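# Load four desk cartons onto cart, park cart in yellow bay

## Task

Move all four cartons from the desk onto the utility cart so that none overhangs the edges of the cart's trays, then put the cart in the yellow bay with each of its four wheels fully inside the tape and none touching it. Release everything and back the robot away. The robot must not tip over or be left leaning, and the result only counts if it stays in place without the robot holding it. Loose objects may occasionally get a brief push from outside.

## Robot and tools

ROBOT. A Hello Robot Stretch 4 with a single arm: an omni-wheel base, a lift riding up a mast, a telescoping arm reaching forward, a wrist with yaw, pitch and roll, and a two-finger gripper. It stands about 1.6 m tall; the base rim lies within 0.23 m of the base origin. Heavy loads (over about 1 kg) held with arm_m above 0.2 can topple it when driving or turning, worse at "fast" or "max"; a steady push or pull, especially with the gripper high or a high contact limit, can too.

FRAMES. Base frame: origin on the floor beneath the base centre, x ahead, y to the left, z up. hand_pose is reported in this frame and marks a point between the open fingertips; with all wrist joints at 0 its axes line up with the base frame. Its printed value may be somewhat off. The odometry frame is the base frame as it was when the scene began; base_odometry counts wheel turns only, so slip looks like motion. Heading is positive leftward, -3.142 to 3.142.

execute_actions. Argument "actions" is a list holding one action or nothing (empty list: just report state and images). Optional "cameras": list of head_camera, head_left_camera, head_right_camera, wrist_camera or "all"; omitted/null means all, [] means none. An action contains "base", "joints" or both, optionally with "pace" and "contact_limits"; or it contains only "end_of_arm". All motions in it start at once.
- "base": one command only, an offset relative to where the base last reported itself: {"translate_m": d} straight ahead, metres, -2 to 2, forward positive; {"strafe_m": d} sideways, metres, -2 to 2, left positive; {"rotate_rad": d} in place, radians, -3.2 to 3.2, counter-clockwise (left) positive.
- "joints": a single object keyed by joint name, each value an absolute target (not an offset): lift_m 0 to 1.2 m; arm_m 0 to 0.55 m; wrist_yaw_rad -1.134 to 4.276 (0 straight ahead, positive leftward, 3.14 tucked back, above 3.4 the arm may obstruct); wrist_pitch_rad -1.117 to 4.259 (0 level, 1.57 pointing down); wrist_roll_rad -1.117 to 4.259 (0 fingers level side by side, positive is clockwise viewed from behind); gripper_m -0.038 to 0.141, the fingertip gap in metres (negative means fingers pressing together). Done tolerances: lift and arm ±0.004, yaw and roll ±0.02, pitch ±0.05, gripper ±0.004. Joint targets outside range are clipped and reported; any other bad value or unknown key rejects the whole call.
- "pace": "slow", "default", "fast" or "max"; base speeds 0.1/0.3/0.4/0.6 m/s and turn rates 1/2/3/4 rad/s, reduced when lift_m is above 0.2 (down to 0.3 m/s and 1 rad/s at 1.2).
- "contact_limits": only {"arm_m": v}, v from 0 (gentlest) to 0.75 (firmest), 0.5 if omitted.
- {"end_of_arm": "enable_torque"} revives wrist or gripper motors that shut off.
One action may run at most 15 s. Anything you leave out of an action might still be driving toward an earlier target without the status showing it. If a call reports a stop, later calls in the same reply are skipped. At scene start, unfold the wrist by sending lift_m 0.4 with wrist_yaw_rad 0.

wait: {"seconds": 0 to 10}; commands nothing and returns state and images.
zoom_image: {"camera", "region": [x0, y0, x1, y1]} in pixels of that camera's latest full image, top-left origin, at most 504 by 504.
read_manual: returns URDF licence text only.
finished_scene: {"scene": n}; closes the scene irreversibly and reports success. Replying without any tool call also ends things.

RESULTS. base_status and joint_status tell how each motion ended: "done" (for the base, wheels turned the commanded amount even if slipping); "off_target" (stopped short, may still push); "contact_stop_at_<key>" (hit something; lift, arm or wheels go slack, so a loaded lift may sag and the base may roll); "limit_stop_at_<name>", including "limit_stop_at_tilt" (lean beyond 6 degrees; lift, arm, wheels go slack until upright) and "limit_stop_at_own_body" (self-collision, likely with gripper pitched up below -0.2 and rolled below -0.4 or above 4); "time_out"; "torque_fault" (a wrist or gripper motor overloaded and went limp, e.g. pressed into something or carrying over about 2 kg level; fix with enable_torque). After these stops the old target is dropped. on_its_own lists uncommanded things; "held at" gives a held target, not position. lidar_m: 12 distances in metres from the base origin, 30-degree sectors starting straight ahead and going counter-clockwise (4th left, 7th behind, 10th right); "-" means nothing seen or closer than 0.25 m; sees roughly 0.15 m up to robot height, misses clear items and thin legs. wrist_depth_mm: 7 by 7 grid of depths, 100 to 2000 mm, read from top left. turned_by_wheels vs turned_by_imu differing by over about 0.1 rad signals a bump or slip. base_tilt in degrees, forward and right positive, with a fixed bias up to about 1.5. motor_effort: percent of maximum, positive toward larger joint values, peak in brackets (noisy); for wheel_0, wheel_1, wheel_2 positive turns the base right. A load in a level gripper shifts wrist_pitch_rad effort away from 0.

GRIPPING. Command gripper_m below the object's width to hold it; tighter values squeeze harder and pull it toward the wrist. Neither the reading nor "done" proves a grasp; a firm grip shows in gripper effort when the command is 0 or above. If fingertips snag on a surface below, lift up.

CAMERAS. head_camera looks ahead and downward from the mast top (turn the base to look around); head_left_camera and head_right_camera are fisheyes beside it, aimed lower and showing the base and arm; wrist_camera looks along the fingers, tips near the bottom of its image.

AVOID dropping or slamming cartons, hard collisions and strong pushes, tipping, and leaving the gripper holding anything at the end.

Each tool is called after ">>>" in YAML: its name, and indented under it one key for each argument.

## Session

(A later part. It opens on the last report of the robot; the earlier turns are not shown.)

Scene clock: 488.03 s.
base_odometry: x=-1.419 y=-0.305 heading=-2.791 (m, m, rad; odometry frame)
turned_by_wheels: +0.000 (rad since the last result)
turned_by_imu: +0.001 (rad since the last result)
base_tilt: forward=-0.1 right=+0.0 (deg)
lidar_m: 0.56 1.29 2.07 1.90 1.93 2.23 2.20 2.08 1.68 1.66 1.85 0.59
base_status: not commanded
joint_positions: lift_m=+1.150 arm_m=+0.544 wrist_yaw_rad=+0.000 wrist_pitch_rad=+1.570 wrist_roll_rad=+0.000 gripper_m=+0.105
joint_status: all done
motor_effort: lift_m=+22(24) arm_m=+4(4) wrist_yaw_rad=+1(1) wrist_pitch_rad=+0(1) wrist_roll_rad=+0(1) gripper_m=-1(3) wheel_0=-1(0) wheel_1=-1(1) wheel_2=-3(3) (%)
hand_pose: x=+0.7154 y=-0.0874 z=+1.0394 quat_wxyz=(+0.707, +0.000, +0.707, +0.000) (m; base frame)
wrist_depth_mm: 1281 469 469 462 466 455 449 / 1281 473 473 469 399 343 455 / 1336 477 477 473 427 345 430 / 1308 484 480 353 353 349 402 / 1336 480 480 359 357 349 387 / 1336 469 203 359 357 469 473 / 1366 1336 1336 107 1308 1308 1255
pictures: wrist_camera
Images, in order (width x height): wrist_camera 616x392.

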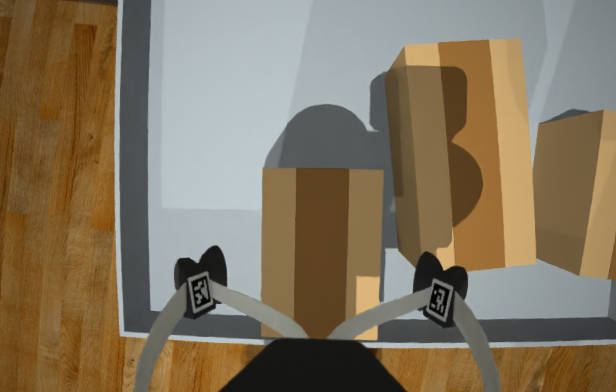

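>>> execute_actions:
  actions:
    - {"base":{"rotate_rad":2.791},"joints":{"arm_m":0.1,"gripper_m":0.14},"pace":"fast"}
  cameras: []

>>> execute_actions:
  actions:
    - {"base":{"translate_m":1.83},"pace":"fast"}
  cameras: []

>>> execute_actions:
  actions:
    - {"base":{"strafe_m":-0.45},"joints":{"arm_m":0.545},"pace":"fast"}
  cameras: ["head_left_camera","wrist_camera"]

Scene clock: 501.80 s.
base_odometry: x=-1.419 y=-0.305 heading=-0.001 (m, m, rad; odometry frame)
turned_by_wheels: +2.790 (rad since the last result)
turned_by_imu: +2.871 (rad since the last result)
base_tilt: forward=-0.1 right=+0.1 (deg)
lidar_m: 2.17 2.82 1.84 1.68 1.71 0.71 0.58 0.57 1.45 2.05 1.85 2.15
base_status: done
joint_positions: lift_m=+1.150 arm_m=+0.101 wrist_yaw_rad=+0.000 wrist_pitch_rad=+1.570 wrist_roll_rad=+0.000 gripper_m=+0.140
joint_status: all done
motor_effort: lift_m=+21(21) arm_m=-5(4) wrist_yaw_rad=+2(0) wrist_pitch_rad=+0(1) wrist_roll_rad=-1(1) gripper_m=+1(3) wheel_0=-2(8) wheel_1=-3(8) wheel_2=-4(9) (%)
hand_pose: x=+0.2720 y=-0.0874 z=+1.0394 quat_wxyz=(+0.707, +0.000, +0.707, +0.000) (m; base frame)
wrist_depth_mm: 1308 1308 1281 1281 1229 1255 1229 / 1308 1281 1255 1255 1255 1255 1255 / 1308 1281 1281 1255 1281 1281 1229 / 1336 1281 1308 1308 1308 1255 1255 / 1336 1336 1308 1078 1308 1281 1255 / 1366 1336 1098 1098 1281 1281 1281 / 1430 1336 1366 107 1281 1308 1281
pictures: none
No camera images: the call's "cameras" was empty. Leave "cameras" out to get every camera's image.

Scene clock: 509.10 s.
base_odometry: x=+0.411 y=-0.306 heading=-0.001 (m, m, rad; odometry frame)
turned_by_wheels: +0.000 (rad since the last result)
turned_by_imu: -0.001 (rad since the last result)
base_tilt: forward=+0.0 right=+0.1 (deg)
lidar_m: 0.35 0.35 0.46 1.94 1.98 2.47 2.46 3.02 1.61 1.46 0.62 0.38
base_status: done
joint_positions: lift_m=+1.150 arm_m=+0.101 wrist_yaw_rad=+0.000 wrist_pitch_rad=+1.570 wrist_roll_rad=+0.000 gripper_m=+0.140
joint_status: not commanded
motor_effort: lift_m=+21(21) arm_m=-5(5) wrist_yaw_rad=+2(2) wrist_pitch_rad=+0(0) wrist_roll_rad=-1(1) gripper_m=-2(0) wheel_0=+3(8) wheel_1=+2(9) wheel_2=-3(13) (%)
hand_pose: x=+0.2719 y=-0.0874 z=+1.0394 quat_wxyz=(+0.707, +0.000, +0.707, +0.000) (m; base frame)
wrist_depth_mm: 554 549 549 539 535 530 521 / 559 559 549 539 544 535 525 / 564 564 554 559 1255 1255 1255 / 1308 1308 1336 1308 1281 1255 1229 / 1281 1308 1308 1098 1281 1255 1281 / 1366 1308 1098 1118 1308 1281 1281 / 1397 1308 1336 107 1308 1281 1281
pictures: none
No camera images: the call's "cameras" was empty. Leave "cameras" out to get every camera's image.

Scene clock: 511.87 s.
base_odometry: x=+0.411 y=-0.756 heading=-0.001 (m, m, rad; odometry frame)
turned_by_wheels: +0.000 (rad since the last result)
turned_by_imu: +0.001 (rad since the last result)
base_tilt: forward=-0.2 right=+0.0 (deg)
lidar_m: 0.41 0.43 0.55 2.41 2.43 3.01 2.39 2.27 1.08 1.01 0.71 0.47
base_status: done
joint_positions: lift_m=+1.150 arm_m=+0.544 wrist_yaw_rad=+0.000 wrist_pitch_rad=+1.570 wrist_roll_rad=+0.000 gripper_m=+0.140
joint_status: all done
motor_effort: lift_m=+21(21) arm_m=+5(7) wrist_yaw_rad=+1(1) wrist_pitch_rad=+1(1) wrist_roll_rad=-1(1) gripper_m=-1(0) wheel_0=+1(13) wheel_1=-3(9) wheel_2=+0(2) (%)
hand_pose: x=+0.7153 y=-0.0874 z=+1.0394 quat_wxyz=(+0.707, +0.000, +0.707, +0.000) (m; base frame)
wrist_depth_mm: 554 544 539 530 535 521 525 / 554 554 549 544 421 413 525 / 559 554 554 549 544 424 530 / 564 559 554 549 549 539 539 / 569 569 554 554 549 544 539 / 574 569 559 559 549 544 544 / 580 574 569 107 549 554 1281
pictures: head_left_camera, wrist_camera
Images, in order (width x height): head_left_camera 420x672, wrist_camera 616x392.

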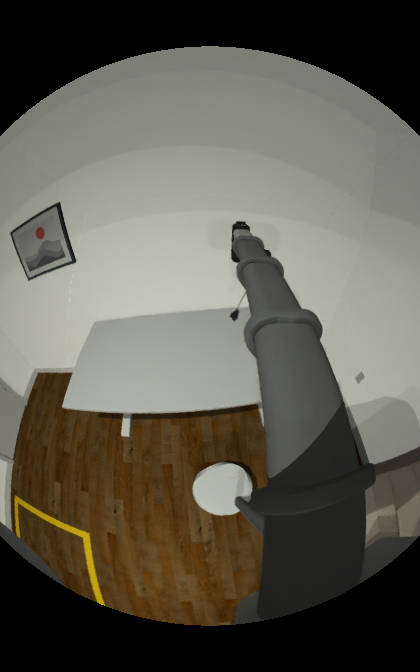

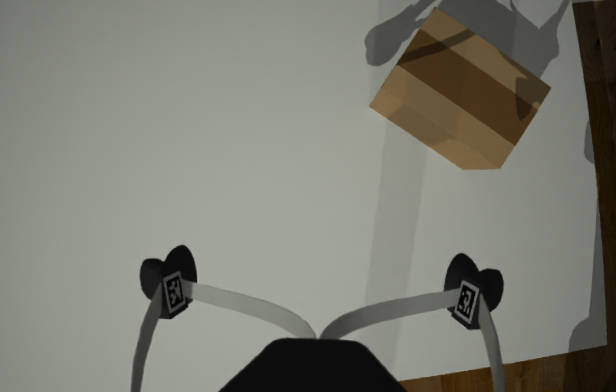

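>>> execute_actions:
  actions:
    - {"base":{"strafe_m":-0.18},"joints":{"wrist_roll_rad":-0.98}}
  cameras: []

>>> execute_actions:
  actions:
    - {"base":{"translate_m":0.15}}
  cameras: ["wrist_camera"]

Scene clock: 522.23 s.
base_odometry: x=+0.411 y=-0.936 heading=-0.001 (m, m, rad; odometry frame)
turned_by_wheels: +0.000 (rad since the last result)
turned_by_imu: +0.001 (rad since the last result)
base_tilt: forward=-0.1 right=+0.0 (deg)
lidar_m: 0.43 0.46 0.57 1.20 2.64 2.60 2.40 1.97 0.90 0.84 1.14 0.50
base_status: done
joint_positions: lift_m=+1.150 arm_m=+0.544 wrist_yaw_rad=+0.000 wrist_pitch_rad=+1.570 wrist_roll_rad=-0.980 gripper_m=+0.140
joint_status: all done
motor_effort: lift_m=+21(21) arm_m=+5(5) wrist_yaw_rad=+1(1) wrist_pitch_rad=+1(0) wrist_roll_rad=-2(4) gripper_m=-1(1) wheel_0=+1(11) wheel_1=-4(4) wheel_2=+0(0) (%)
hand_pose: x=+0.7153 y=-0.0874 z=+1.0394 quat_wxyz=(+0.624, -0.333, +0.624, +0.333) (m; base frame)
wrist_depth_mm: 559 554 544 535 539 521 517 / 559 554 549 544 433 535 525 / 569 559 544 544 424 415 525 / 1336 559 559 549 442 535 530 / 1366 1098 559 554 544 535 1229 / 1138 1118 569 564 549 544 1255 / 1397 1098 1308 107 554 1281 1255
pictures: none
No camera images: the call's "cameras" was empty. Leave "cameras" out to get every camera's image.

Scene clock: 524.07 s.
base_odometry: x=+0.560 y=-0.936 heading=-0.001 (m, m, rad; odometry frame)
turned_by_wheels: +0.000 (rad since the last result)
turned_by_imu: +0.000 (rad since the last result)
base_tilt: forward=-0.2 right=+0.1 (deg)
lidar_m: 0.29 0.29 0.40 0.83 2.62 2.78 2.56 1.40 0.89 0.97 1.12 0.33
base_status: done
joint_positions: lift_m=+1.150 arm_m=+0.544 wrist_yaw_rad=+0.000 wrist_pitch_rad=+1.570 wrist_roll_rad=-0.980 gripper_m=+0.140
joint_status: not commanded
motor_effort: lift_m=+21(21) arm_m=+5(5) wrist_yaw_rad=+1(1) wrist_pitch_rad=+1(1) wrist_roll_rad=-2(2) gripper_m=-1(0) wheel_0=+3(6) wheel_1=+2(7) wheel_2=-2(13) (%)
hand_pose: x=+0.7153 y=-0.0874 z=+1.0394 quat_wxyz=(+0.624, -0.333, +0.624, +0.333) (m; base frame)
wrist_depth_mm: 564 554 539 539 535 530 504 / 564 564 544 544 535 530 525 / 569 559 554 544 544 535 525 / 569 564 559 433 539 539 535 / 574 569 554 430 549 535 1098 / 1098 569 564 559 544 1229 1255 / 1397 574 569 107 1281 1281 1255
pictures: wrist_camera
Images, in order (width x height): wrist_camera 616x392.

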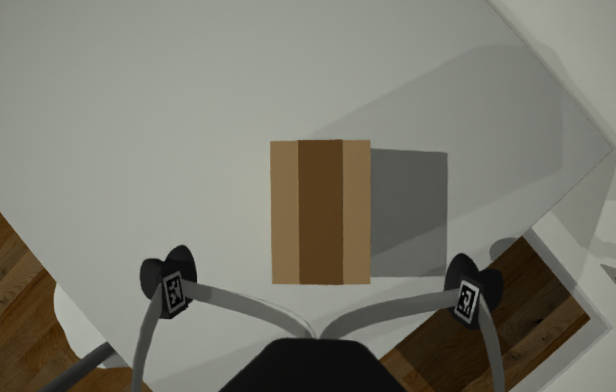

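Well aligned. Lower and grip.

>>> execute_actions:
  actions:
    - {"joints":{"lift_m":0.895}}
  cameras: []

>>> execute_actions:
  actions:
    - {"joints":{"gripper_m":0.03}}
  cameras: []

>>> execute_actions:
  actions:
    - {"joints":{"lift_m":1.15}}
  cameras: ["wrist_camera"]

Scene clock: 532.07 s.
base_odometry: x=+0.560 y=-0.936 heading=-0.001 (m, m, rad; odometry frame)
turned_by_wheels: +0.000 (rad since the last result)
turned_by_imu: +0.002 (rad since the last result)
base_tilt: forward=-0.2 right=+0.0 (deg)
lidar_m: 0.29 0.31 0.40 0.78 2.63 2.75 2.55 1.41 0.88 0.99 1.12 0.34
base_status: not commanded
joint_positions: lift_m=+0.896 arm_m=+0.544 wrist_yaw_rad=+0.000 wrist_pitch_rad=+1.572 wrist_roll_rad=-0.980 gripper_m=+0.140
joint_status: all done
motor_effort: lift_m=+9(19) arm_m=+5(5) wrist_yaw_rad=+2(3) wrist_pitch_rad=-4(4) wrist_roll_rad=-2(2) gripper_m=+0(0) wheel_0=+3(3) wheel_1=+2(2) wheel_2=-2(2) (%)
hand_pose: x=+0.7148 y=-0.0874 z=+0.7855 quat_wxyz=(+0.624, -0.332, +0.624, +0.333) (m; base frame)
wrist_depth_mm: 301 297 294 290 285 282 278 / 301 300 294 289 287 285 283 / 303 300 177 175 173 286 282 / 306 303 178 175 175 287 285 / 309 303 179 177 176 289 287 / 310 304 181 178 176 195 290 / 312 309 182 107 178 296 290
pictures: none
No camera images: the call's "cameras" was empty. Leave "cameras" out to get every camera's image.

Scene clock: 534.17 s.
base_odometry: x=+0.560 y=-0.936 heading=-0.001 (m, m, rad; odometry frame)
turned_by_wheels: +0.000 (rad since the last result)
turned_by_imu: +0.001 (rad since the last result)
base_tilt: forward=-0.1 right=+0.0 (deg)
lidar_m: 0.30 0.31 0.39 0.80 2.62 2.78 2.55 1.40 0.89 0.98 1.12 0.33
base_status: not commanded
joint_positions: lift_m=+0.895 arm_m=+0.544 wrist_yaw_rad=+0.000 wrist_pitch_rad=+1.570 wrist_roll_rad=-0.980 gripper_m=+0.031
joint_status: all done
motor_effort: lift_m=+14(14) arm_m=+5(5) wrist_yaw_rad=+2(3) wrist_pitch_rad=-1(7) wrist_roll_rad=-2(2) gripper_m=-28(29) wheel_0=+3(3) wheel_1=+2(2) wheel_2=-2(2) (%)
hand_pose: x=+0.7152 y=-0.0874 z=+0.7850 quat_wxyz=(+0.624, -0.333, +0.624, +0.333) (m; base frame)
wrist_depth_mm: 296 294 290 287 283 279 276 / 297 296 164 162 160 282 277 / 300 298 164 162 160 282 279 / 303 298 165 162 160 282 282 / 306 301 165 163 161 286 282 / 306 180 165 163 162 176 286 / 309 304 166 107 161 290 -
pictures: none
No camera images: the call's "cameras" was empty. Leave "cameras" out to get every camera's image.

Scene clock: 536.30 s.
base_odometry: x=+0.560 y=-0.936 heading=-0.001 (m, m, rad; odometry frame)
turned_by_wheels: +0.000 (rad since the last result)
turned_by_imu: +0.001 (rad since the last result)
base_tilt: forward=+0.0 right=+0.1 (deg)
lidar_m: 0.29 0.30 0.39 0.82 2.61 2.78 2.55 1.42 0.88 0.97 1.12 0.33
base_status: not commanded
joint_positions: lift_m=+1.150 arm_m=+0.544 wrist_yaw_rad=+0.000 wrist_pitch_rad=+1.570 wrist_roll_rad=-0.980 gripper_m=+0.031
joint_status: all done
motor_effort: lift_m=+23(23) arm_m=+5(4) wrist_yaw_rad=+2(2) wrist_pitch_rad=+0(1) wrist_roll_rad=-2(2) gripper_m=-29(30) wheel_0=+3(3) wheel_1=+2(2) wheel_2=-3(3) (%)
hand_pose: x=+0.7152 y=-0.0874 z=+1.0393 quat_wxyz=(+0.624, -0.333, +0.624, +0.333) (m; base frame)
wrist_depth_mm: 559 549 544 539 530 530 496 / 559 554 164 162 160 530 525 / 569 559 164 162 160 530 530 / 564 569 164 162 160 535 530 / 574 564 165 163 161 539 1138 / 1138 179 166 163 162 175 1255 / 1366 574 166 107 161 1281 1205
pictures: wrist_camera
Images, in order (width x height): wrist_camera 616x392.

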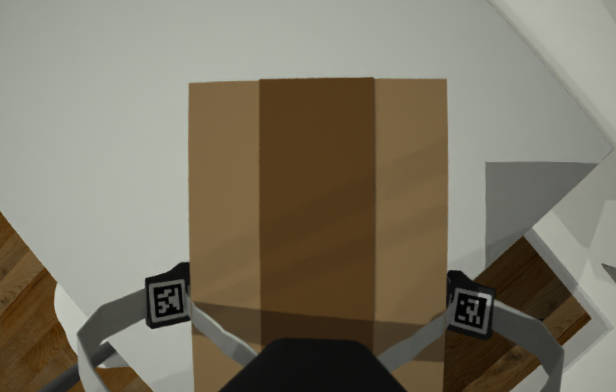

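>>> execute_actions:
  actions:
    - {"base":{"translate_m":-1.979},"joints":{"arm_m":0.1,"wrist_roll_rad":0.0}}
  cameras: []

>>> execute_actions:
  actions:
    - {"base":{"strafe_m":0.631}}
  cameras: []

>>> execute_actions:
  actions:
    - {"base":{"rotate_rad":-2.791}}
  cameras: []

>>> execute_actions:
  actions:
    - {"base":{"strafe_m":0.12},"joints":{"arm_m":0.545}}
  cameras: ["wrist_camera"]

Scene clock: 553.50 s.
base_odometry: x=-1.418 y=-0.934 heading=-0.001 (m, m, rad; odometry frame)
turned_by_wheels: +0.000 (rad since the last result)
turned_by_imu: +0.007 (rad since the last result)
base_tilt: forward=-0.1 right=+0.1 (deg)
lidar_m: 0.27 2.30 2.54 2.32 0.90 0.60 0.89 1.08 1.53 1.41 1.35 1.40
base_status: done
joint_positions: lift_m=+1.150 arm_m=+0.101 wrist_yaw_rad=+0.000 wrist_pitch_rad=+1.570 wrist_roll_rad=+0.000 gripper_m=+0.031
joint_status: all done
motor_effort: lift_m=+22(23) arm_m=-4(6) wrist_yaw_rad=+2(1) wrist_pitch_rad=-1(2) wrist_roll_rad=-1(2) gripper_m=-29(29) wheel_0=-1(7) wheel_1=-4(10) wheel_2=+1(11) (%)
hand_pose: x=+0.2719 y=-0.0874 z=+1.0393 quat_wxyz=(+0.707, +0.000, +0.707, +0.000) (m; base frame)
wrist_depth_mm: 1336 1308 1308 1255 1255 1229 1229 / 1281 1281 164 162 160 1229 1255 / 1281 1308 164 161 160 1229 1229 / 1397 1308 164 162 160 1255 1255 / 1366 1336 165 163 161 1308 1255 / 1336 179 166 163 162 175 1255 / 1366 1366 167 107 162 1308 1308
pictures: none
No camera images: the call's "cameras" was empty. Leave "cameras" out to get every camera's image.

Scene clock: 556.93 s.
base_odometry: x=-1.418 y=-0.303 heading=-0.001 (m, m, rad; odometry frame)
turned_by_wheels: +0.000 (rad since the last result)
turned_by_imu: +0.002 (rad since the last result)
base_tilt: forward=-0.2 right=+0.0 (deg)
lidar_m: 0.26 2.83 1.84 1.69 1.71 0.72 0.59 0.57 1.44 2.06 1.88 2.16
base_status: done
joint_positions: lift_m=+1.150 arm_m=+0.101 wrist_yaw_rad=+0.000 wrist_pitch_rad=+1.570 wrist_roll_rad=+0.000 gripper_m=+0.031
joint_status: not commanded
motor_effort: lift_m=+22(22) arm_m=-5(5) wrist_yaw_rad=+2(2) wrist_pitch_rad=-1(0) wrist_roll_rad=-1(1) gripper_m=-29(31) wheel_0=+0(12) wheel_1=-1(8) wheel_2=+0(1) (%)
hand_pose: x=+0.2719 y=-0.0874 z=+1.0393 quat_wxyz=(+0.707, +0.000, +0.707, +0.000) (m; base frame)
wrist_depth_mm: 1281 1281 1255 1281 1229 1281 1229 / 1308 1308 164 162 160 1229 1229 / 1281 1281 164 162 160 1255 1229 / 1308 1366 164 162 161 1255 1281 / 1336 1308 166 163 161 1308 1229 / 1366 180 165 163 162 176 1281 / 1336 1366 166 107 162 1308 1281
pictures: none
No camera images: the call's "cameras" was empty. Leave "cameras" out to get every camera's image.

Scene clock: 560.67 s.
base_odometry: x=-1.418 y=-0.303 heading=-2.791 (m, m, rad; odometry frame)
turned_by_wheels: -2.790 (rad since the last result)
turned_by_imu: -2.868 (rad since the last result)
base_tilt: forward=-0.2 right=-0.1 (deg)
lidar_m: 0.25 1.26 2.06 1.88 1.94 2.22 2.22 2.10 1.68 1.66 1.85 0.61
base_status: done
joint_positions: lift_m=+1.150 arm_m=+0.101 wrist_yaw_rad=+0.000 wrist_pitch_rad=+1.570 wrist_roll_rad=+0.000 gripper_m=+0.031
joint_status: not commanded
motor_effort: lift_m=+22(22) arm_m=-5(4) wrist_yaw_rad=+2(2) wrist_pitch_rad=+0(0) wrist_roll_rad=-1(1) gripper_m=-29(31) wheel_0=+4(8) wheel_1=+3(10) wheel_2=+2(9) (%)
hand_pose: x=+0.2719 y=-0.0874 z=+1.0393 quat_wxyz=(+0.707, +0.000, +0.707, +0.000) (m; base frame)
wrist_depth_mm: 1281 1308 809 788 778 759 1229 / 1281 1308 164 162 160 1255 1255 / 1336 1281 164 161 160 1229 1255 / 1281 1281 165 162 161 1255 1255 / 1308 1336 165 163 161 1281 1281 / 1366 179 165 163 161 175 1255 / 1397 1366 166 107 161 1308 1281
pictures: none
No camera images: the call's "cameras" was empty. Leave "cameras" out to get every camera's image.

Scene clock: 563.07 s.
base_odometry: x=-1.377 y=-0.416 heading=-2.792 (m, m, rad; odometry frame)
turned_by_wheels: +0.000 (rad since the last result)
turned_by_imu: +0.001 (rad since the last result)
base_tilt: forward=-0.2 right=+0.0 (deg)
lidar_m: 0.55 1.28 1.95 1.77 1.82 2.22 2.21 2.24 1.80 1.78 0.81 0.59
base_status: done
joint_positions: lift_m=+1.150 arm_m=+0.544 wrist_yaw_rad=+0.000 wrist_pitch_rad=+1.570 wrist_roll_rad=+0.000 gripper_m=+0.031
joint_status: all done
motor_effort: lift_m=+22(22) arm_m=+5(6) wrist_yaw_rad=+1(1) wrist_pitch_rad=+1(1) wrist_roll_rad=-1(1) gripper_m=-27(28) wheel_0=-2(9) wheel_1=+1(14) wheel_2=+0(1) (%)
hand_pose: x=+0.7153 y=-0.0874 z=+1.0393 quat_wxyz=(+0.707, +0.000, +0.707, +0.000) (m; base frame)
wrist_depth_mm: 1308 1229 1281 466 459 455 449 / 1336 1281 165 162 160 452 336 / 1308 1336 164 161 160 433 345 / 1308 1308 165 162 161 345 345 / 1336 1336 165 163 161 351 351 / 1336 179 165 163 161 175 469 / 1397 1366 166 107 162 1281 1281
pictures: wrist_camera
Images, in order (width x height): wrist_camera 616x392.

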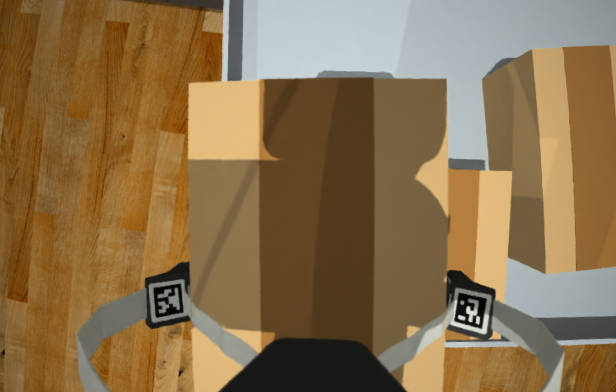

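>>> execute_actions:
  actions:
    - {"base":{"strafe_m":-0.01},"joints":{"lift_m":1.015},"pace":"slow"}
  cameras: []

Scene clock: 575.43 s.
base_odometry: x=-1.380 y=-0.406 heading=-2.791 (m, m, rad; odometry frame)
turned_by_wheels: +0.000 (rad since the last result)
turned_by_imu: +0.002 (rad since the last result)
base_tilt: forward=-0.2 right=+0.0 (deg)
lidar_m: 0.57 1.29 1.94 1.77 1.83 2.21 2.20 2.21 1.79 1.77 0.82 0.61
base_status: done
joint_positions: lift_m=+1.016 arm_m=+0.544 wrist_yaw_rad=-0.002 wrist_pitch_rad=+1.573 wrist_roll_rad=+0.001 gripper_m=+0.031
joint_status: all done
motor_effort: lift_m=+7(21) arm_m=+5(5) wrist_yaw_rad=+8(9) wrist_pitch_rad=-8(8) wrist_roll_rad=-5(5) gripper_m=-24(30) wheel_0=+3(5) wheel_1=-1(7) wheel_2=+0(0) (%)
hand_pose: x=+0.7142 y=-0.0874 z=+0.9056 quat_wxyz=(+0.706, +0.001, +0.708, -0.001) (m; base frame)
wrist_depth_mm: 1160 1138 336 338 332 330 324 / 1138 1182 165 163 160 330 309 / 1160 1182 164 162 160 334 317 / 1205 1182 165 162 160 220 219 / 1182 1160 165 162 161 221 220 / 1205 179 165 163 161 172 222 / 1205 1205 166 107 161 224 -
pictures: none
No camera images: the call's "cameras" was empty. Leave "cameras" out to get every camera's image.

>>> execute_actions:
  actions:
    - {"joints":{"gripper_m":0.10}}
  cameras: []

>>> execute_actions:
  actions:
    - {"joints":{"lift_m":1.15}}
  cameras: ["wrist_camera"]

Scene clock: 584.20 s.
base_odometry: x=-1.380 y=-0.407 heading=-2.791 (m, m, rad; odometry frame)
turned_by_wheels: +0.001 (rad since the last result)
turned_by_imu: +0.002 (rad since the last result)
base_tilt: forward=-0.2 right=+0.0 (deg)
lidar_m: 0.57 1.29 1.94 1.75 1.83 2.19 2.20 2.21 1.78 1.77 0.83 0.60
base_status: not commanded
joint_positions: lift_m=+1.016 arm_m=+0.544 wrist_yaw_rad=+0.002 wrist_pitch_rad=+1.567 wrist_roll_rad=-0.001 gripper_m=+0.100
joint_status: all done
motor_effort: lift_m=+6(7) arm_m=+5(5) wrist_yaw_rad=-4(8) wrist_pitch_rad=+9(9) wrist_roll_rad=+0(5) gripper_m=+1(24) wheel_0=+8(8) wheel_1=+2(2) wheel_2=+2(2) (%)
hand_pose: x=+0.7164 y=-0.0874 z=+0.9057 quat_wxyz=(+0.708, -0.001, +0.706, +0.001) (m; base frame)
wrist_depth_mm: 1182 1160 349 345 343 340 332 / 1205 1160 347 347 345 343 314 / 1160 1182 347 345 345 347 322 / 1182 1160 314 232 230 229 228 / 1182 1182 235 233 232 230 229 / 1205 1182 236 234 232 185 229 / 1205 1160 310 107 235 233 231
pictures: none
No camera images: the call's "cameras" was empty. Leave "cameras" out to get every camera's image.

Scene clock: 585.83 s.
base_odometry: x=-1.380 y=-0.406 heading=-2.791 (m, m, rad; odometry frame)
turned_by_wheels: +0.000 (rad since the last result)
turned_by_imu: +0.000 (rad since the last result)
base_tilt: forward=-0.1 right=-0.1 (deg)
lidar_m: 0.57 1.29 1.96 1.79 1.81 2.20 2.20 2.22 1.80 1.77 0.84 0.61
base_status: not commanded
joint_positions: lift_m=+1.150 arm_m=+0.544 wrist_yaw_rad=+0.000 wrist_pitch_rad=+1.570 wrist_roll_rad=+0.000 gripper_m=+0.100
joint_status: all done
motor_effort: lift_m=+22(23) arm_m=+4(5) wrist_yaw_rad=+1(4) wrist_pitch_rad=+1(10) wrist_roll_rad=+0(1) gripper_m=-2(1) wheel_0=+4(8) wheel_1=+3(3) wheel_2=+2(3) (%)
hand_pose: x=+0.7155 y=-0.0874 z=+1.0394 quat_wxyz=(+0.707, +0.000, +0.707, +0.000) (m; base frame)
wrist_depth_mm: 1308 1281 466 466 455 455 445 / 1308 1308 473 473 462 452 340 / 1336 1336 473 469 462 433 342 / 1336 1308 480 353 351 349 349 / 1336 1308 439 357 355 351 368 / 1397 1336 362 359 357 351 466 / 1336 1366 1336 107 1281 1308 1308
pictures: wrist_camera
Images, in order (width x height): wrist_camera 616x392.

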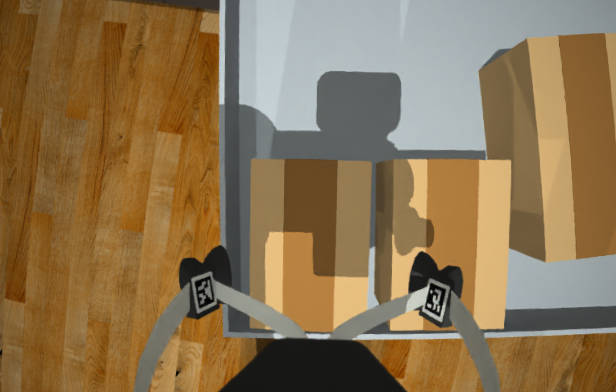

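>>> execute_actions:
  actions:
    - {"base":{"translate_m":-0.5},"joints":{"arm_m":0.1,"lift_m":0.7,"wrist_pitch_rad":0}}
  cameras: ["head_camera","head_right_camera"]

Scene clock: 594.77 s.
base_odometry: x=-0.911 y=-0.235 heading=-2.791 (m, m, rad; odometry frame)
turned_by_wheels: +0.000 (rad since the last result)
turned_by_imu: +0.003 (rad since the last result)
base_tilt: forward=-0.1 right=+0.1 (deg)
lidar_m: 1.07 1.84 2.03 1.72 1.90 1.69 1.69 2.07 1.70 1.67 1.87 1.13
base_status: done
joint_positions: lift_m=+0.700 arm_m=+0.101 wrist_yaw_rad=+0.000 wrist_pitch_rad=+0.002 wrist_roll_rad=+0.000 gripper_m=+0.100
joint_status: all done
motor_effort: lift_m=+14(19) arm_m=-5(8) wrist_yaw_rad=+2(0) wrist_pitch_rad=-6(9) wrist_roll_rad=+0(0) gripper_m=-2(1) wheel_0=-2(6) wheel_1=-2(11) wheel_2=+2(12) (%)
hand_pose: x=+0.5602 y=-0.0875 z=+0.8779 quat_wxyz=(+1.000, +0.000, +0.001, +0.000) (m; base frame)
wrist_depth_mm: - - - - 1983 1808 1756 / - - - 1983 1983 1863 1756 / - - - - - 1808 1863 / - 1576 1499 809 854 878 1756 / - 1576 1430 778 778 768 778 / - 1618 1464 1255 1138 1138 1808 / 1808 1661 1537 107 1008 778 1921
pictures: head_camera, head_right_camera
Images, in order (width x height): head_camera 420x560, head_right_camera 420x672.

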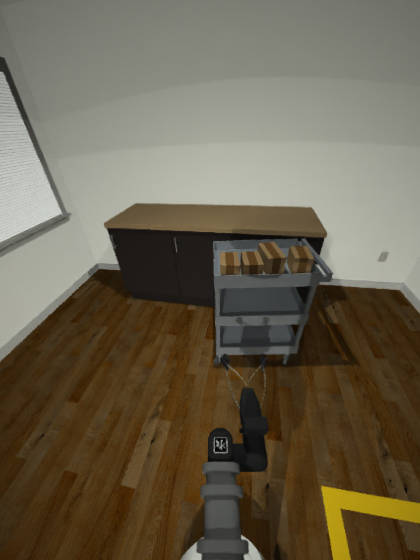

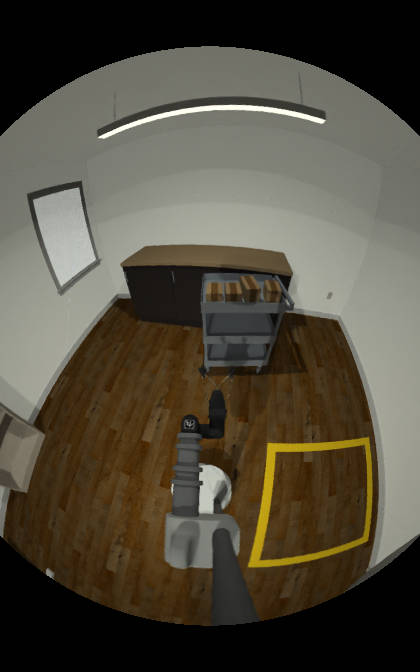

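>>> execute_actions:
  actions:
    - {"base":{"strafe_m":-0.23},"joints":{"lift_m":0.62,"wrist_pitch_rad":0.8,"gripper_m":0.14}}
  cameras: ["head_camera","wrist_camera"]

Scene clock: 615.13 s.
base_odometry: x=-0.989 y=-0.019 heading=-2.791 (m, m, rad; odometry frame)
turned_by_wheels: +0.000 (rad since the last result)
turned_by_imu: +0.001 (rad since the last result)
base_tilt: forward=-0.3 right=+0.0 (deg)
lidar_m: 1.07 1.80 2.27 1.96 2.15 1.74 1.72 1.82 1.48 1.44 1.61 1.13
base_status: done
joint_positions: lift_m=+0.620 arm_m=+0.101 wrist_yaw_rad=+0.000 wrist_pitch_rad=+0.801 wrist_roll_rad=+0.000 gripper_m=+0.140
joint_status: all done
motor_effort: lift_m=+14(14) arm_m=-4(5) wrist_yaw_rad=+2(2) wrist_pitch_rad=-3(3) wrist_roll_rad=+0(0) gripper_m=-1(1) wheel_0=+2(12) wheel_1=-3(10) wheel_2=+0(0) (%)
hand_pose: x=+0.4725 y=-0.0874 z=+0.5913 quat_wxyz=(+0.921, +0.000, +0.390, +0.000) (m; base frame)
wrist_depth_mm: 1618 1576 1281 1281 1255 1618 1756 / 1499 1430 1160 1138 1160 1430 1397 / 1255 1255 991 976 976 1205 1182 / 1078 1060 1078 1060 1060 1060 1078 / 931 917 946 917 931 931 917 / 842 854 820 854 820 213 831 / 778 759 788 107 778 759 759
pictures: head_camera, wrist_camera
Images, in order (width x height): head_camera 420x560, wrist_camera 616x392.

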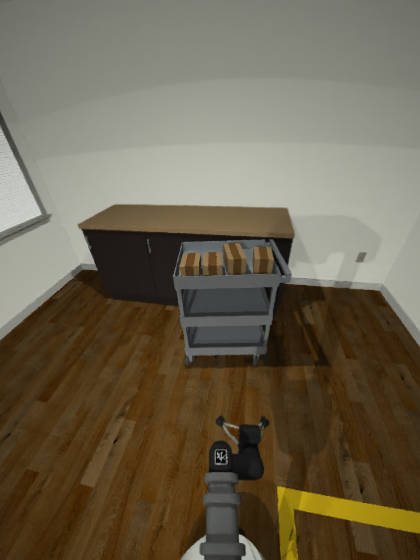

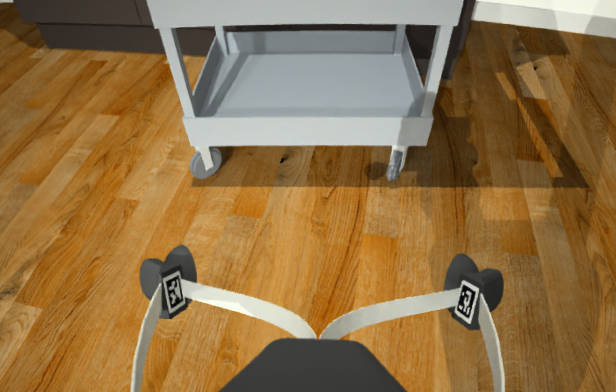

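>>> execute_actions:
  actions:
    - {"base":{"translate_m":0.3},"joints":{"arm_m":0.45}}
  cameras: ["wrist_camera"]

Scene clock: 622.50 s.
base_odometry: x=-1.271 y=-0.122 heading=-2.791 (m, m, rad; odometry frame)
turned_by_wheels: +0.000 (rad since the last result)
turned_by_imu: +0.001 (rad since the last result)
base_tilt: forward=-0.1 right=+0.0 (deg)
lidar_m: 0.78 0.81 2.22 1.96 2.13 2.04 2.03 1.89 1.52 1.51 1.66 0.81
base_status: done
joint_positions: lift_m=+0.620 arm_m=+0.449 wrist_yaw_rad=+0.000 wrist_pitch_rad=+0.801 wrist_roll_rad=+0.000 gripper_m=+0.140
joint_status: all done
motor_effort: lift_m=+14(14) arm_m=+5(5) wrist_yaw_rad=+1(1) wrist_pitch_rad=-3(4) wrist_roll_rad=+0(0) gripper_m=+0(0) wheel_0=+2(6) wheel_1=+4(1) wheel_2=-3(13) (%)
hand_pose: x=+0.8208 y=-0.0874 z=+0.5913 quat_wxyz=(+0.921, +0.000, +0.390, +0.000) (m; base frame)
wrist_depth_mm: 788 569 580 580 574 559 585 / 521 569 574 574 569 549 621 / 466 496 492 488 480 480 433 / 424 433 430 424 421 421 404 / 379 379 379 379 377 373 370 / 342 263 257 342 254 213 334 / 314 300 289 107 278 279 293
pictures: wrist_camera
Images, in order (width x height): wrist_camera 616x392.

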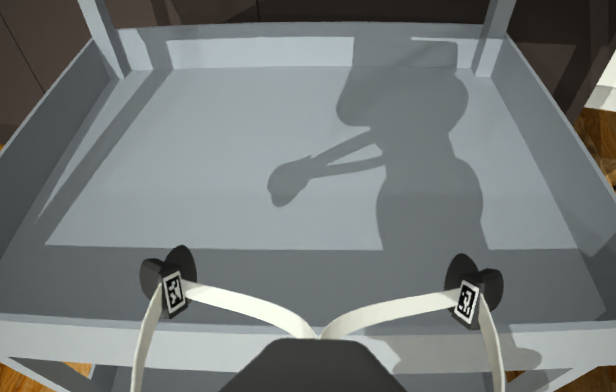

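>>> execute_actions:
  actions:
    - {"joints":{"lift_m":0.54},"pace":"slow"}
  cameras: ["wrist_camera"]

Scene clock: 627.70 s.
base_odometry: x=-1.271 y=-0.122 heading=-2.791 (m, m, rad; odometry frame)
turned_by_wheels: +0.000 (rad since the last result)
turned_by_imu: +0.002 (rad since the last result)
base_tilt: forward=-0.1 right=+0.0 (deg)
lidar_m: 0.74 0.78 2.22 1.99 2.12 2.04 2.04 1.90 1.52 1.51 1.68 0.77
base_status: not commanded
joint_positions: lift_m=+0.540 arm_m=+0.450 wrist_yaw_rad=+0.000 wrist_pitch_rad=+0.801 wrist_roll_rad=+0.000 gripper_m=+0.140
joint_status: all done
motor_effort: lift_m=+13(15) arm_m=+2(5) wrist_yaw_rad=+1(18) wrist_pitch_rad=-3(62) wrist_roll_rad=-2(11) gripper_m=+0(2) wheel_0=+1(2) wheel_1=+3(4) wheel_2=+0(3) (%)
hand_pose: x=+0.8213 y=-0.0874 z=+0.5114 quat_wxyz=(+0.921, +0.000, +0.390, +0.000) (m; base frame)
wrist_depth_mm: 469 517 517 504 504 484 407 / 433 439 433 427 424 427 392 / 375 373 368 368 364 362 359 / 324 324 322 320 320 314 315 / 287 285 285 285 282 281 278 / 256 189 201 255 244 212 249 / 227 211 196 107 177 174 -
pictures: wrist_camera
Images, in order (width x height): wrist_camera 616x392.

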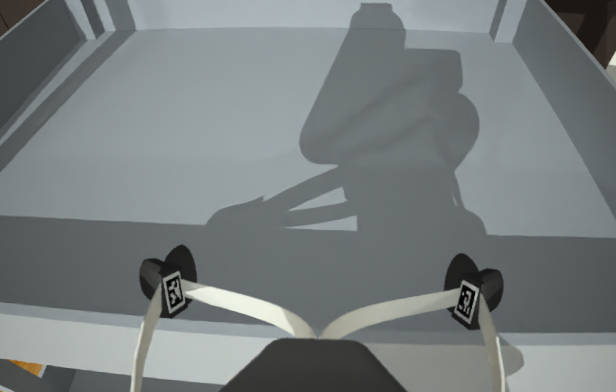

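>>> execute_actions:
  actions:
    - {"base":{"translate_m":-0.4},"pace":"slow"}
  cameras: ["head_camera","wrist_camera"]

Scene clock: 638.00 s.
base_odometry: x=-0.896 y=+0.015 heading=-2.792 (m, m, rad; odometry frame)
turned_by_wheels: -0.001 (rad since the last result)
turned_by_imu: +0.002 (rad since the last result)
base_tilt: forward=-0.1 right=+0.0 (deg)
lidar_m: 0.74 1.92 2.28 1.95 2.01 1.63 1.64 1.76 1.46 1.43 1.60 0.77
base_status: done
joint_positions: lift_m=+0.540 arm_m=+0.450 wrist_yaw_rad=-0.002 wrist_pitch_rad=+0.796 wrist_roll_rad=+0.002 gripper_m=+0.140
joint_status: not commanded
motor_effort: lift_m=+14(14) arm_m=+1(3) wrist_yaw_rad=+8(19) wrist_pitch_rad=+13(23) wrist_roll_rad=-6(5) gripper_m=+1(1) wheel_0=-7(10) wheel_1=-6(6) wheel_2=+2(14) (%)
hand_pose: x=+0.8224 y=-0.0879 z=+0.5125 quat_wxyz=(+0.922, +0.001, +0.387, -0.001) (m; base frame)
wrist_depth_mm: 1229 473 525 517 504 496 492 / 364 433 442 439 436 436 439 / 342 379 375 375 373 368 368 / 322 327 329 325 324 322 322 / 291 289 291 289 287 283 283 / 205 200 189 258 246 243 253 / 314 231 209 107 173 171 181
pictures: head_camera, wrist_camera
Images, in order (width x height): head_camera 420x560, wrist_camera 616x392.

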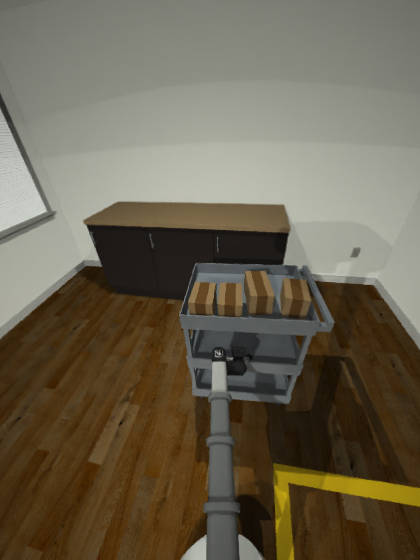

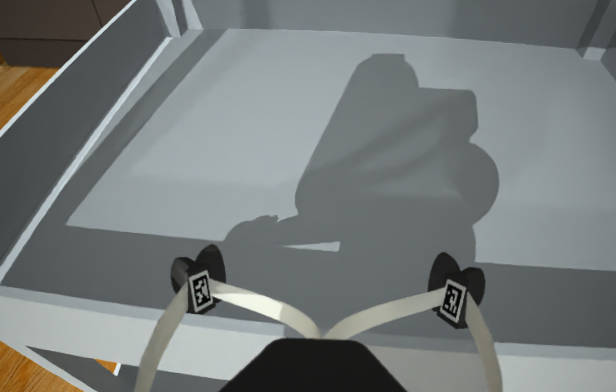

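>>> execute_actions:
  actions:
    - {"base":{"translate_m":-0.67},"pace":"slow"}
  cameras: ["head_camera","head_right_camera"]

Scene clock: 650.20 s.
base_odometry: x=-0.266 y=+0.244 heading=-2.794 (m, m, rad; odometry frame)
turned_by_wheels: -0.002 (rad since the last result)
turned_by_imu: -0.001 (rad since the last result)
base_tilt: forward=-0.1 right=+0.1 (deg)
lidar_m: 0.75 2.63 2.09 2.06 1.19 0.93 1.50 1.66 1.35 1.33 1.49 0.78
base_status: done
joint_positions: lift_m=+0.540 arm_m=+0.450 wrist_yaw_rad=-0.007 wrist_pitch_rad=+0.795 wrist_roll_rad=+0.000 gripper_m=+0.140
joint_status: not commanded
on_its_own: wrist_yaw_rad is at rest, and its effort (+23) is outside its rest range (-13 to +13)
motor_effort: lift_m=+14(14) arm_m=+1(1) wrist_yaw_rad=+23(22) wrist_pitch_rad=+15(25) wrist_roll_rad=-2(6) gripper_m=+0(1) wheel_0=-16(18) wheel_1=-8(9) wheel_2=-2(9) (%)
hand_pose: x=+0.8220 y=-0.0889 z=+0.5126 quat_wxyz=(+0.922, +0.002, +0.387, -0.003) (m; base frame)
wrist_depth_mm: - - 1576 508 512 504 504 / - - 1229 436 439 442 439 / 1098 101 289 373 373 373 373 / 976 114 252 325 324 325 322 / 866 820 157 290 286 287 285 / 778 768 172 203 187 256 254 / 707 691 197 107 191 190 206
pictures: head_camera, head_right_camera
Images, in order (width x height): head_camera 420x560, head_right_camera 420x672.

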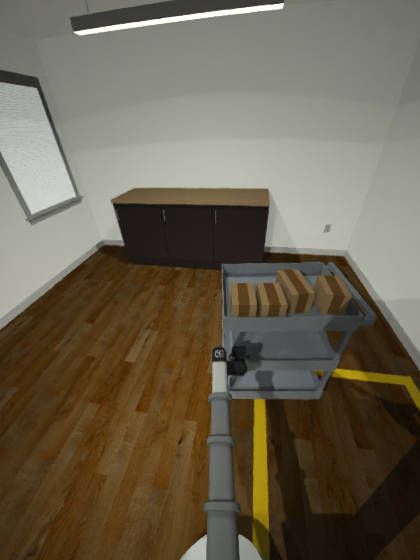

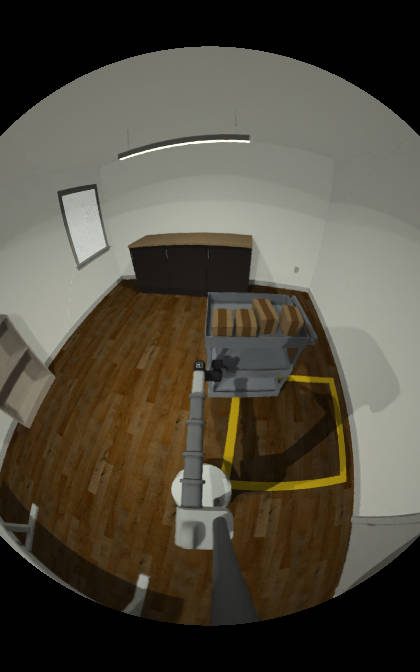

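>>> execute_actions:
  actions:
    - {"joints":{"lift_m":0.62}}
  cameras: []

>>> execute_actions:
  actions:
    - {"joints":{"arm_m":0.0}}
  cameras: ["head_camera","head_right_camera","head_left_camera"]

Scene clock: 660.90 s.
base_odometry: x=-0.266 y=+0.244 heading=-2.794 (m, m, rad; odometry frame)
turned_by_wheels: +0.000 (rad since the last result)
turned_by_imu: +0.002 (rad since the last result)
base_tilt: forward=-0.2 right=+0.1 (deg)
lidar_m: 0.76 2.62 2.08 2.05 1.22 0.95 1.72 1.68 1.35 1.33 1.49 0.78
base_status: not commanded
joint_positions: lift_m=+0.620 arm_m=+0.450 wrist_yaw_rad=-0.007 wrist_pitch_rad=+0.803 wrist_roll_rad=+0.000 gripper_m=+0.140
joint_status: all done
on_its_own: wrist_yaw_rad is at rest, and its effort (+23) is outside its rest range (-13 to +13)
motor_effort: lift_m=+23(25) arm_m=+1(1) wrist_yaw_rad=+23(23) wrist_pitch_rad=-9(15) wrist_roll_rad=+0(2) gripper_m=+0(1) wheel_0=-14(16) wheel_1=-7(8) wheel_2=-3(3) (%)
hand_pose: x=+0.8203 y=-0.0889 z=+0.5901 quat_wxyz=(+0.920, +0.001, +0.391, -0.003) (m; base frame)
wrist_depth_mm: - - 1708 539 549 1138 1118 / 1430 - 1430 549 564 559 544 / 1229 104 402 480 484 484 473 / 1078 120 153 421 424 418 418 / 946 917 153 375 377 370 370 / 854 854 177 327 200 334 332 / 768 768 225 107 307 234 270
pictures: none
No camera images: the call's "cameras" was empty. Leave "cameras" out to get every camera's image.

Scene clock: 663.30 s.
base_odometry: x=-0.266 y=+0.244 heading=-2.792 (m, m, rad; odometry frame)
turned_by_wheels: +0.002 (rad since the last result)
turned_by_imu: +0.003 (rad since the last result)
base_tilt: forward=-0.1 right=+0.1 (deg)
lidar_m: 0.75 2.63 2.09 2.05 1.21 0.93 1.72 1.68 1.35 1.34 1.47 0.78
base_status: not commanded
joint_positions: lift_m=+0.620 arm_m=+0.001 wrist_yaw_rad=+0.000 wrist_pitch_rad=+0.802 wrist_roll_rad=+0.000 gripper_m=+0.140
joint_status: all done
motor_effort: lift_m=+22(23) arm_m=-5(9) wrist_yaw_rad=+2(23) wrist_pitch_rad=-5(9) wrist_roll_rad=-1(1) gripper_m=-2(2) wheel_0=-2(15) wheel_1=+0(7) wheel_2=+0(3) (%)
hand_pose: x=+0.3724 y=-0.0874 z=+0.5906 quat_wxyz=(+0.921, +0.000, +0.390, +0.000) (m; base frame)
wrist_depth_mm: 1863 1756 1708 549 621 627 676 / 1499 1499 1430 591 585 580 564 / 1281 1255 1229 1008 991 960 1138 / 1098 1078 1078 904 842 820 820 / 931 960 931 946 960 917 931 / 842 831 820 842 809 213 831 / 768 768 788 107 778 768 759
pictures: head_camera, head_left_camera, head_right_camera
Images, in order (width x height): head_camera 420x560, head_left_camera 420x672, head_right_camera 420x672.

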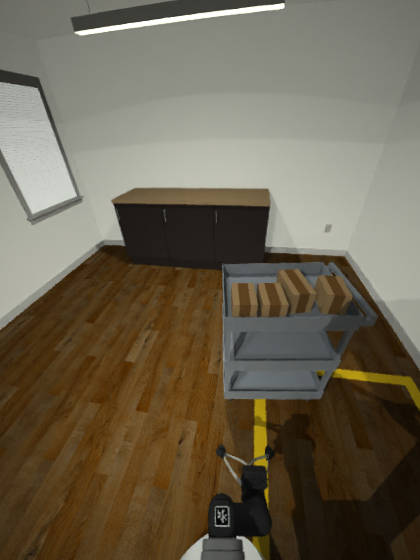

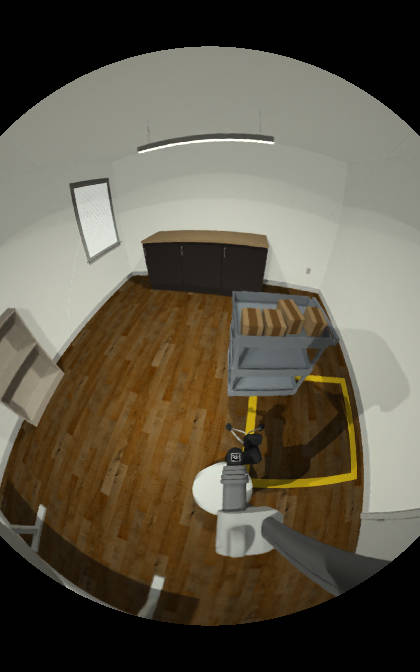

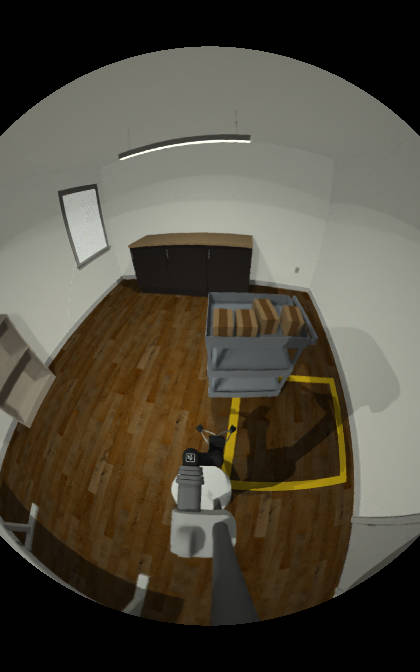

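>>> execute_actions:
  actions:
    - {"base":{"strafe_m":-0.33}}
  cameras: []

>>> execute_actions:
  actions:
    - {"base":{"translate_m":0.1},"joints":{"arm_m":0.45}}
  cameras: ["wrist_camera"]

Scene clock: 679.50 s.
base_odometry: x=-0.379 y=+0.554 heading=-2.792 (m, m, rad; odometry frame)
turned_by_wheels: +0.000 (rad since the last result)
turned_by_imu: +0.000 (rad since the last result)
base_tilt: forward=-0.1 right=-0.1 (deg)
lidar_m: 0.74 0.79 2.43 2.40 1.26 1.12 1.78 1.25 1.02 1.00 1.12 0.77
base_status: done
joint_positions: lift_m=+0.620 arm_m=+0.001 wrist_yaw_rad=+0.000 wrist_pitch_rad=+0.802 wrist_roll_rad=+0.000 gripper_m=+0.140
joint_status: not commanded
motor_effort: lift_m=+20(22) arm_m=-5(5) wrist_yaw_rad=+2(2) wrist_pitch_rad=-4(5) wrist_roll_rad=-1(1) gripper_m=+1(1) wheel_0=+0(10) wheel_1=+0(12) wheel_2=+0(1) (%)
hand_pose: x=+0.3724 y=-0.0874 z=+0.5907 quat_wxyz=(+0.921, +0.000, +0.390, +0.000) (m; base frame)
wrist_depth_mm: 1138 634 634 627 615 1576 1661 / 1464 597 597 597 574 1397 1430 / 1255 991 991 991 960 1255 1205 / 1078 1025 904 842 831 1042 1060 / 946 946 931 946 931 946 931 / 854 831 809 842 809 213 831 / 768 768 788 107 778 768 750
pictures: none
No camera images: the call's "cameras" was empty. Leave "cameras" out to get every camera's image.

Scene clock: 681.90 s.
base_odometry: x=-0.473 y=+0.520 heading=-2.792 (m, m, rad; odometry frame)
turned_by_wheels: +0.000 (rad since the last result)
turned_by_imu: +0.003 (rad since the last result)
base_tilt: forward=-0.1 right=+0.0 (deg)
lidar_m: 0.74 0.79 2.42 2.38 1.36 1.20 1.87 1.26 1.03 1.02 1.15 0.77
base_status: done
joint_positions: lift_m=+0.620 arm_m=+0.449 wrist_yaw_rad=+0.000 wrist_pitch_rad=+0.801 wrist_roll_rad=+0.000 gripper_m=+0.140
joint_status: all done
motor_effort: lift_m=+20(21) arm_m=+5(16) wrist_yaw_rad=+1(41) wrist_pitch_rad=-3(7) wrist_roll_rad=-2(6) gripper_m=-1(2) wheel_0=-1(10) wheel_1=+0(7) wheel_2=+2(13) (%)
hand_pose: x=+0.8208 y=-0.0874 z=+0.5908 quat_wxyz=(+0.921, +0.000, +0.390, +0.000) (m; base frame)
wrist_depth_mm: 1118 1182 1138 1078 1060 1618 1661 / 554 564 564 554 549 535 1397 / 504 492 492 484 484 455 1205 / 436 430 430 430 418 410 1025 / 379 382 379 382 375 373 330 / 342 334 329 336 327 213 306 / 314 307 315 107 309 303 297
pictures: wrist_camera
Images, in order (width x height): wrist_camera 616x392.

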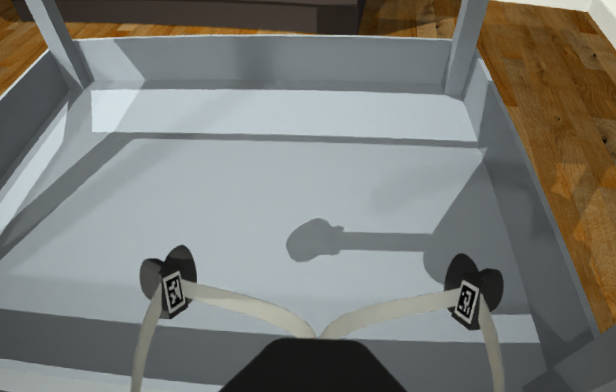

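>>> execute_actions:
  actions:
    - {"base":{"strafe_m":0.1},"joints":{"lift_m":0.54},"pace":"slow"}
  cameras: ["wrist_camera"]

Scene clock: 692.83 s.
base_odometry: x=-0.439 y=+0.426 heading=-2.792 (m, m, rad; odometry frame)
turned_by_wheels: +0.000 (rad since the last result)
turned_by_imu: +0.002 (rad since the last result)
base_tilt: forward=-0.2 right=+0.1 (deg)
lidar_m: 0.74 0.78 2.32 2.28 1.39 1.16 1.87 1.38 1.14 1.13 1.25 0.77
base_status: done
joint_positions: lift_m=+0.540 arm_m=+0.449 wrist_yaw_rad=+0.000 wrist_pitch_rad=+0.801 wrist_roll_rad=+0.000 gripper_m=+0.140
joint_status: all done
motor_effort: lift_m=+13(21) arm_m=+5(5) wrist_yaw_rad=+1(1) wrist_pitch_rad=-3(3) wrist_roll_rad=-2(1) gripper_m=-2(1) wheel_0=-3(7) wheel_1=+3(8) wheel_2=+0(1) (%)
hand_pose: x=+0.8208 y=-0.0874 z=+0.5114 quat_wxyz=(+0.921, +0.000, +0.390, +0.000) (m; base frame)
wrist_depth_mm: 430 504 512 496 496 492 459 / 415 442 433 427 424 427 424 / 375 370 366 364 366 362 364 / 325 325 320 320 317 319 315 / 285 286 285 285 282 279 281 / 256 250 245 255 244 213 250 / 209 194 178 107 172 167 178
pictures: wrist_camera
Images, in order (width x height): wrist_camera 616x392.

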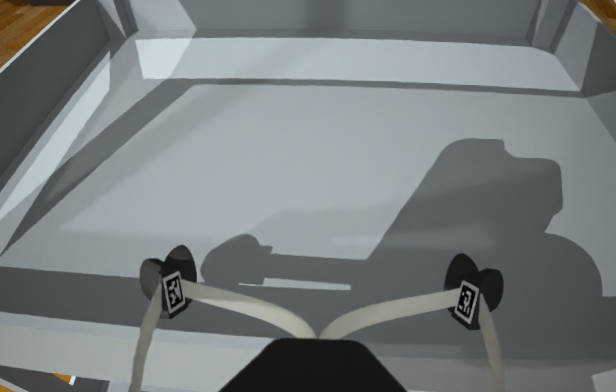

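>>> execute_actions:
  actions:
    - {"base":{"translate_m":-0.55},"pace":"slow"}
  cameras: ["head_camera","head_right_camera"]

Scene clock: 702.30 s.
base_odometry: x=+0.078 y=+0.615 heading=-2.792 (m, m, rad; odometry frame)
turned_by_wheels: +0.000 (rad since the last result)
turned_by_imu: +0.003 (rad since the last result)
base_tilt: forward=-0.2 right=+0.1 (deg)
lidar_m: 0.72 3.07 2.39 1.43 0.67 0.77 1.31 1.28 1.03 1.01 1.15 0.81
base_status: done
joint_positions: lift_m=+0.540 arm_m=+0.450 wrist_yaw_rad=+0.002 wrist_pitch_rad=+0.797 wrist_roll_rad=-0.001 gripper_m=+0.140
joint_status: not commanded
motor_effort: lift_m=+13(13) arm_m=+2(5) wrist_yaw_rad=-5(8) wrist_pitch_rad=+8(19) wrist_roll_rad=+3(6) gripper_m=-2(2) wheel_0=-5(10) wheel_1=-5(5) wheel_2=+4(12) (%)
hand_pose: x=+0.8223 y=-0.0869 z=+0.5121 quat_wxyz=(+0.922, -0.001, +0.388, +0.001) (m; base frame)
wrist_depth_mm: 1618 462 488 508 512 517 512 / 1366 418 442 436 436 433 433 / 1160 357 373 370 368 366 368 / 946 309 325 322 322 320 319 / 820 277 287 287 286 282 282 / 193 236 247 258 246 194 253 / 132 229 237 107 177 196 517
pictures: head_camera, head_right_camera
Images, in order (width x height): head_camera 420x560, head_right_camera 420x672.

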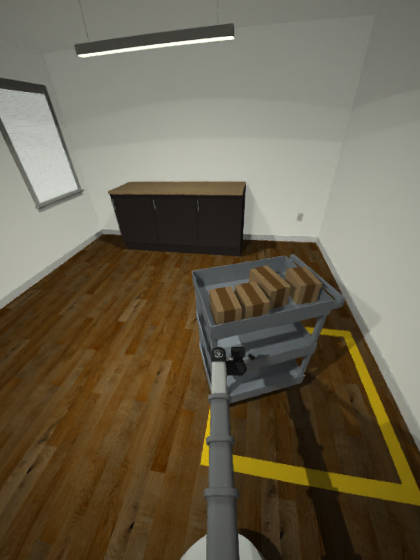

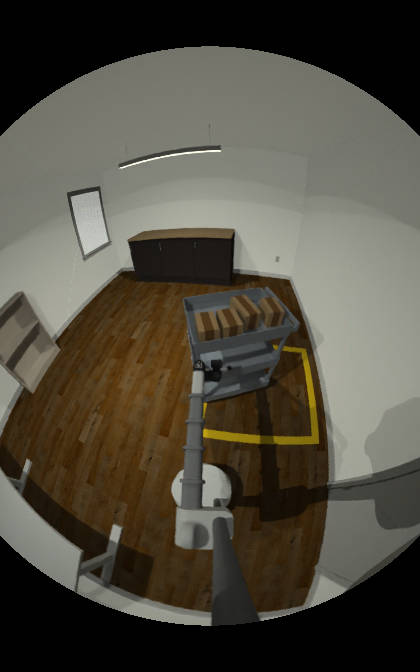

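>>> execute_actions:
  actions:
    - {"joints":{"lift_m":0.62}}
  cameras: []

>>> execute_actions:
  actions:
    - {"joints":{"arm_m":0.2,"gripper_m":0.0,"wrist_pitch_rad":0.0}}
  cameras: []

>>> execute_actions:
  actions:
    - {"base":{"strafe_m":0.3}}
  cameras: []

>>> execute_actions:
  actions:
    - {"joints":{"arm_m":0.5,"lift_m":0.45}}
  cameras: ["head_camera","head_right_camera"]

Scene clock: 713.60 s.
base_odometry: x=+0.078 y=+0.615 heading=-2.792 (m, m, rad; odometry frame)
turned_by_wheels: +0.000 (rad since the last result)
turned_by_imu: +0.001 (rad since the last result)
base_tilt: forward=-0.3 right=+0.0 (deg)
lidar_m: 0.71 3.07 2.37 1.40 0.68 0.73 1.30 1.28 1.04 1.01 1.15 0.80
base_status: not commanded
joint_positions: lift_m=+0.620 arm_m=+0.450 wrist_yaw_rad=+0.000 wrist_pitch_rad=+0.801 wrist_roll_rad=+0.000 gripper_m=+0.140
joint_status: all done
motor_effort: lift_m=+21(20) arm_m=+2(2) wrist_yaw_rad=+1(5) wrist_pitch_rad=-3(8) wrist_roll_rad=+0(3) gripper_m=+0(2) wheel_0=-5(5) wheel_1=-5(5) wheel_2=+4(4) (%)
hand_pose: x=+0.8214 y=-0.0874 z=+0.5907 quat_wxyz=(+0.921, +0.000, +0.390, +0.000) (m; base frame)
wrist_depth_mm: 1708 1618 1661 1138 569 591 569 / 1499 1336 539 559 569 574 554 / 1255 525 488 488 488 480 484 / 1098 442 430 427 424 421 418 / 946 379 377 379 375 373 368 / 831 279 327 340 324 212 332 / 132 260 312 107 310 279 282
pictures: none
No camera images: the call's "cameras" was empty. Leave "cameras" out to get every camera's image.

Scene clock: 726.73 s.
torque_fault: wrist_pitch_rad switched itself off since the last result.
base_odometry: x=+0.078 y=+0.615 heading=-2.792 (m, m, rad; odometry frame)
turned_by_wheels: +0.000 (rad since the last result)
turned_by_imu: +0.004 (rad since the last result)
base_tilt: forward=-0.2 right=+0.2 (deg)
lidar_m: 0.59 3.06 2.39 1.40 0.69 0.76 1.31 1.28 1.04 1.01 1.17 0.68
base_status: not commanded
joint_positions: lift_m=+0.620 arm_m=+0.201 wrist_yaw_rad=+0.000 wrist_pitch_rad=+1.319 wrist_roll_rad=+0.000 gripper_m=+0.000
joint_status: wrist_pitch_rad torque_fault (moved +0.518 of -0.801); the others done
on_its_own: wrist_pitch_rad is off since a torque_fault, until you send "end_of_arm": "enable_torque" (your +0.000 is given up)
motor_effort: lift_m=+22(27) arm_m=-5(11) wrist_yaw_rad=+2(7) wrist_pitch_rad=+0(100) wrist_roll_rad=+0(20) gripper_m=-7(7) wheel_0=+0(4) wheel_1=-2(4) wheel_2=-2(4) (%)
hand_pose: x=+0.4437 y=-0.0874 z=+0.5185 quat_wxyz=(+0.790, +0.000, +0.613, +0.000) (m; base frame)
wrist_depth_mm: 878 866 569 297 668 676 661 / 854 831 809 654 654 654 809 / 809 809 798 634 768 798 768 / 788 788 788 778 768 750 759 / 768 759 759 750 750 741 732 / 741 741 723 196 190 732 723 / 741 723 715 107 707 707 691
pictures: none
No camera images: the call's "cameras" was empty. Leave "cameras" out to get every camera's image.

not run: a stop came earlier in this reply.

not run: a stop came earlier in this reply.


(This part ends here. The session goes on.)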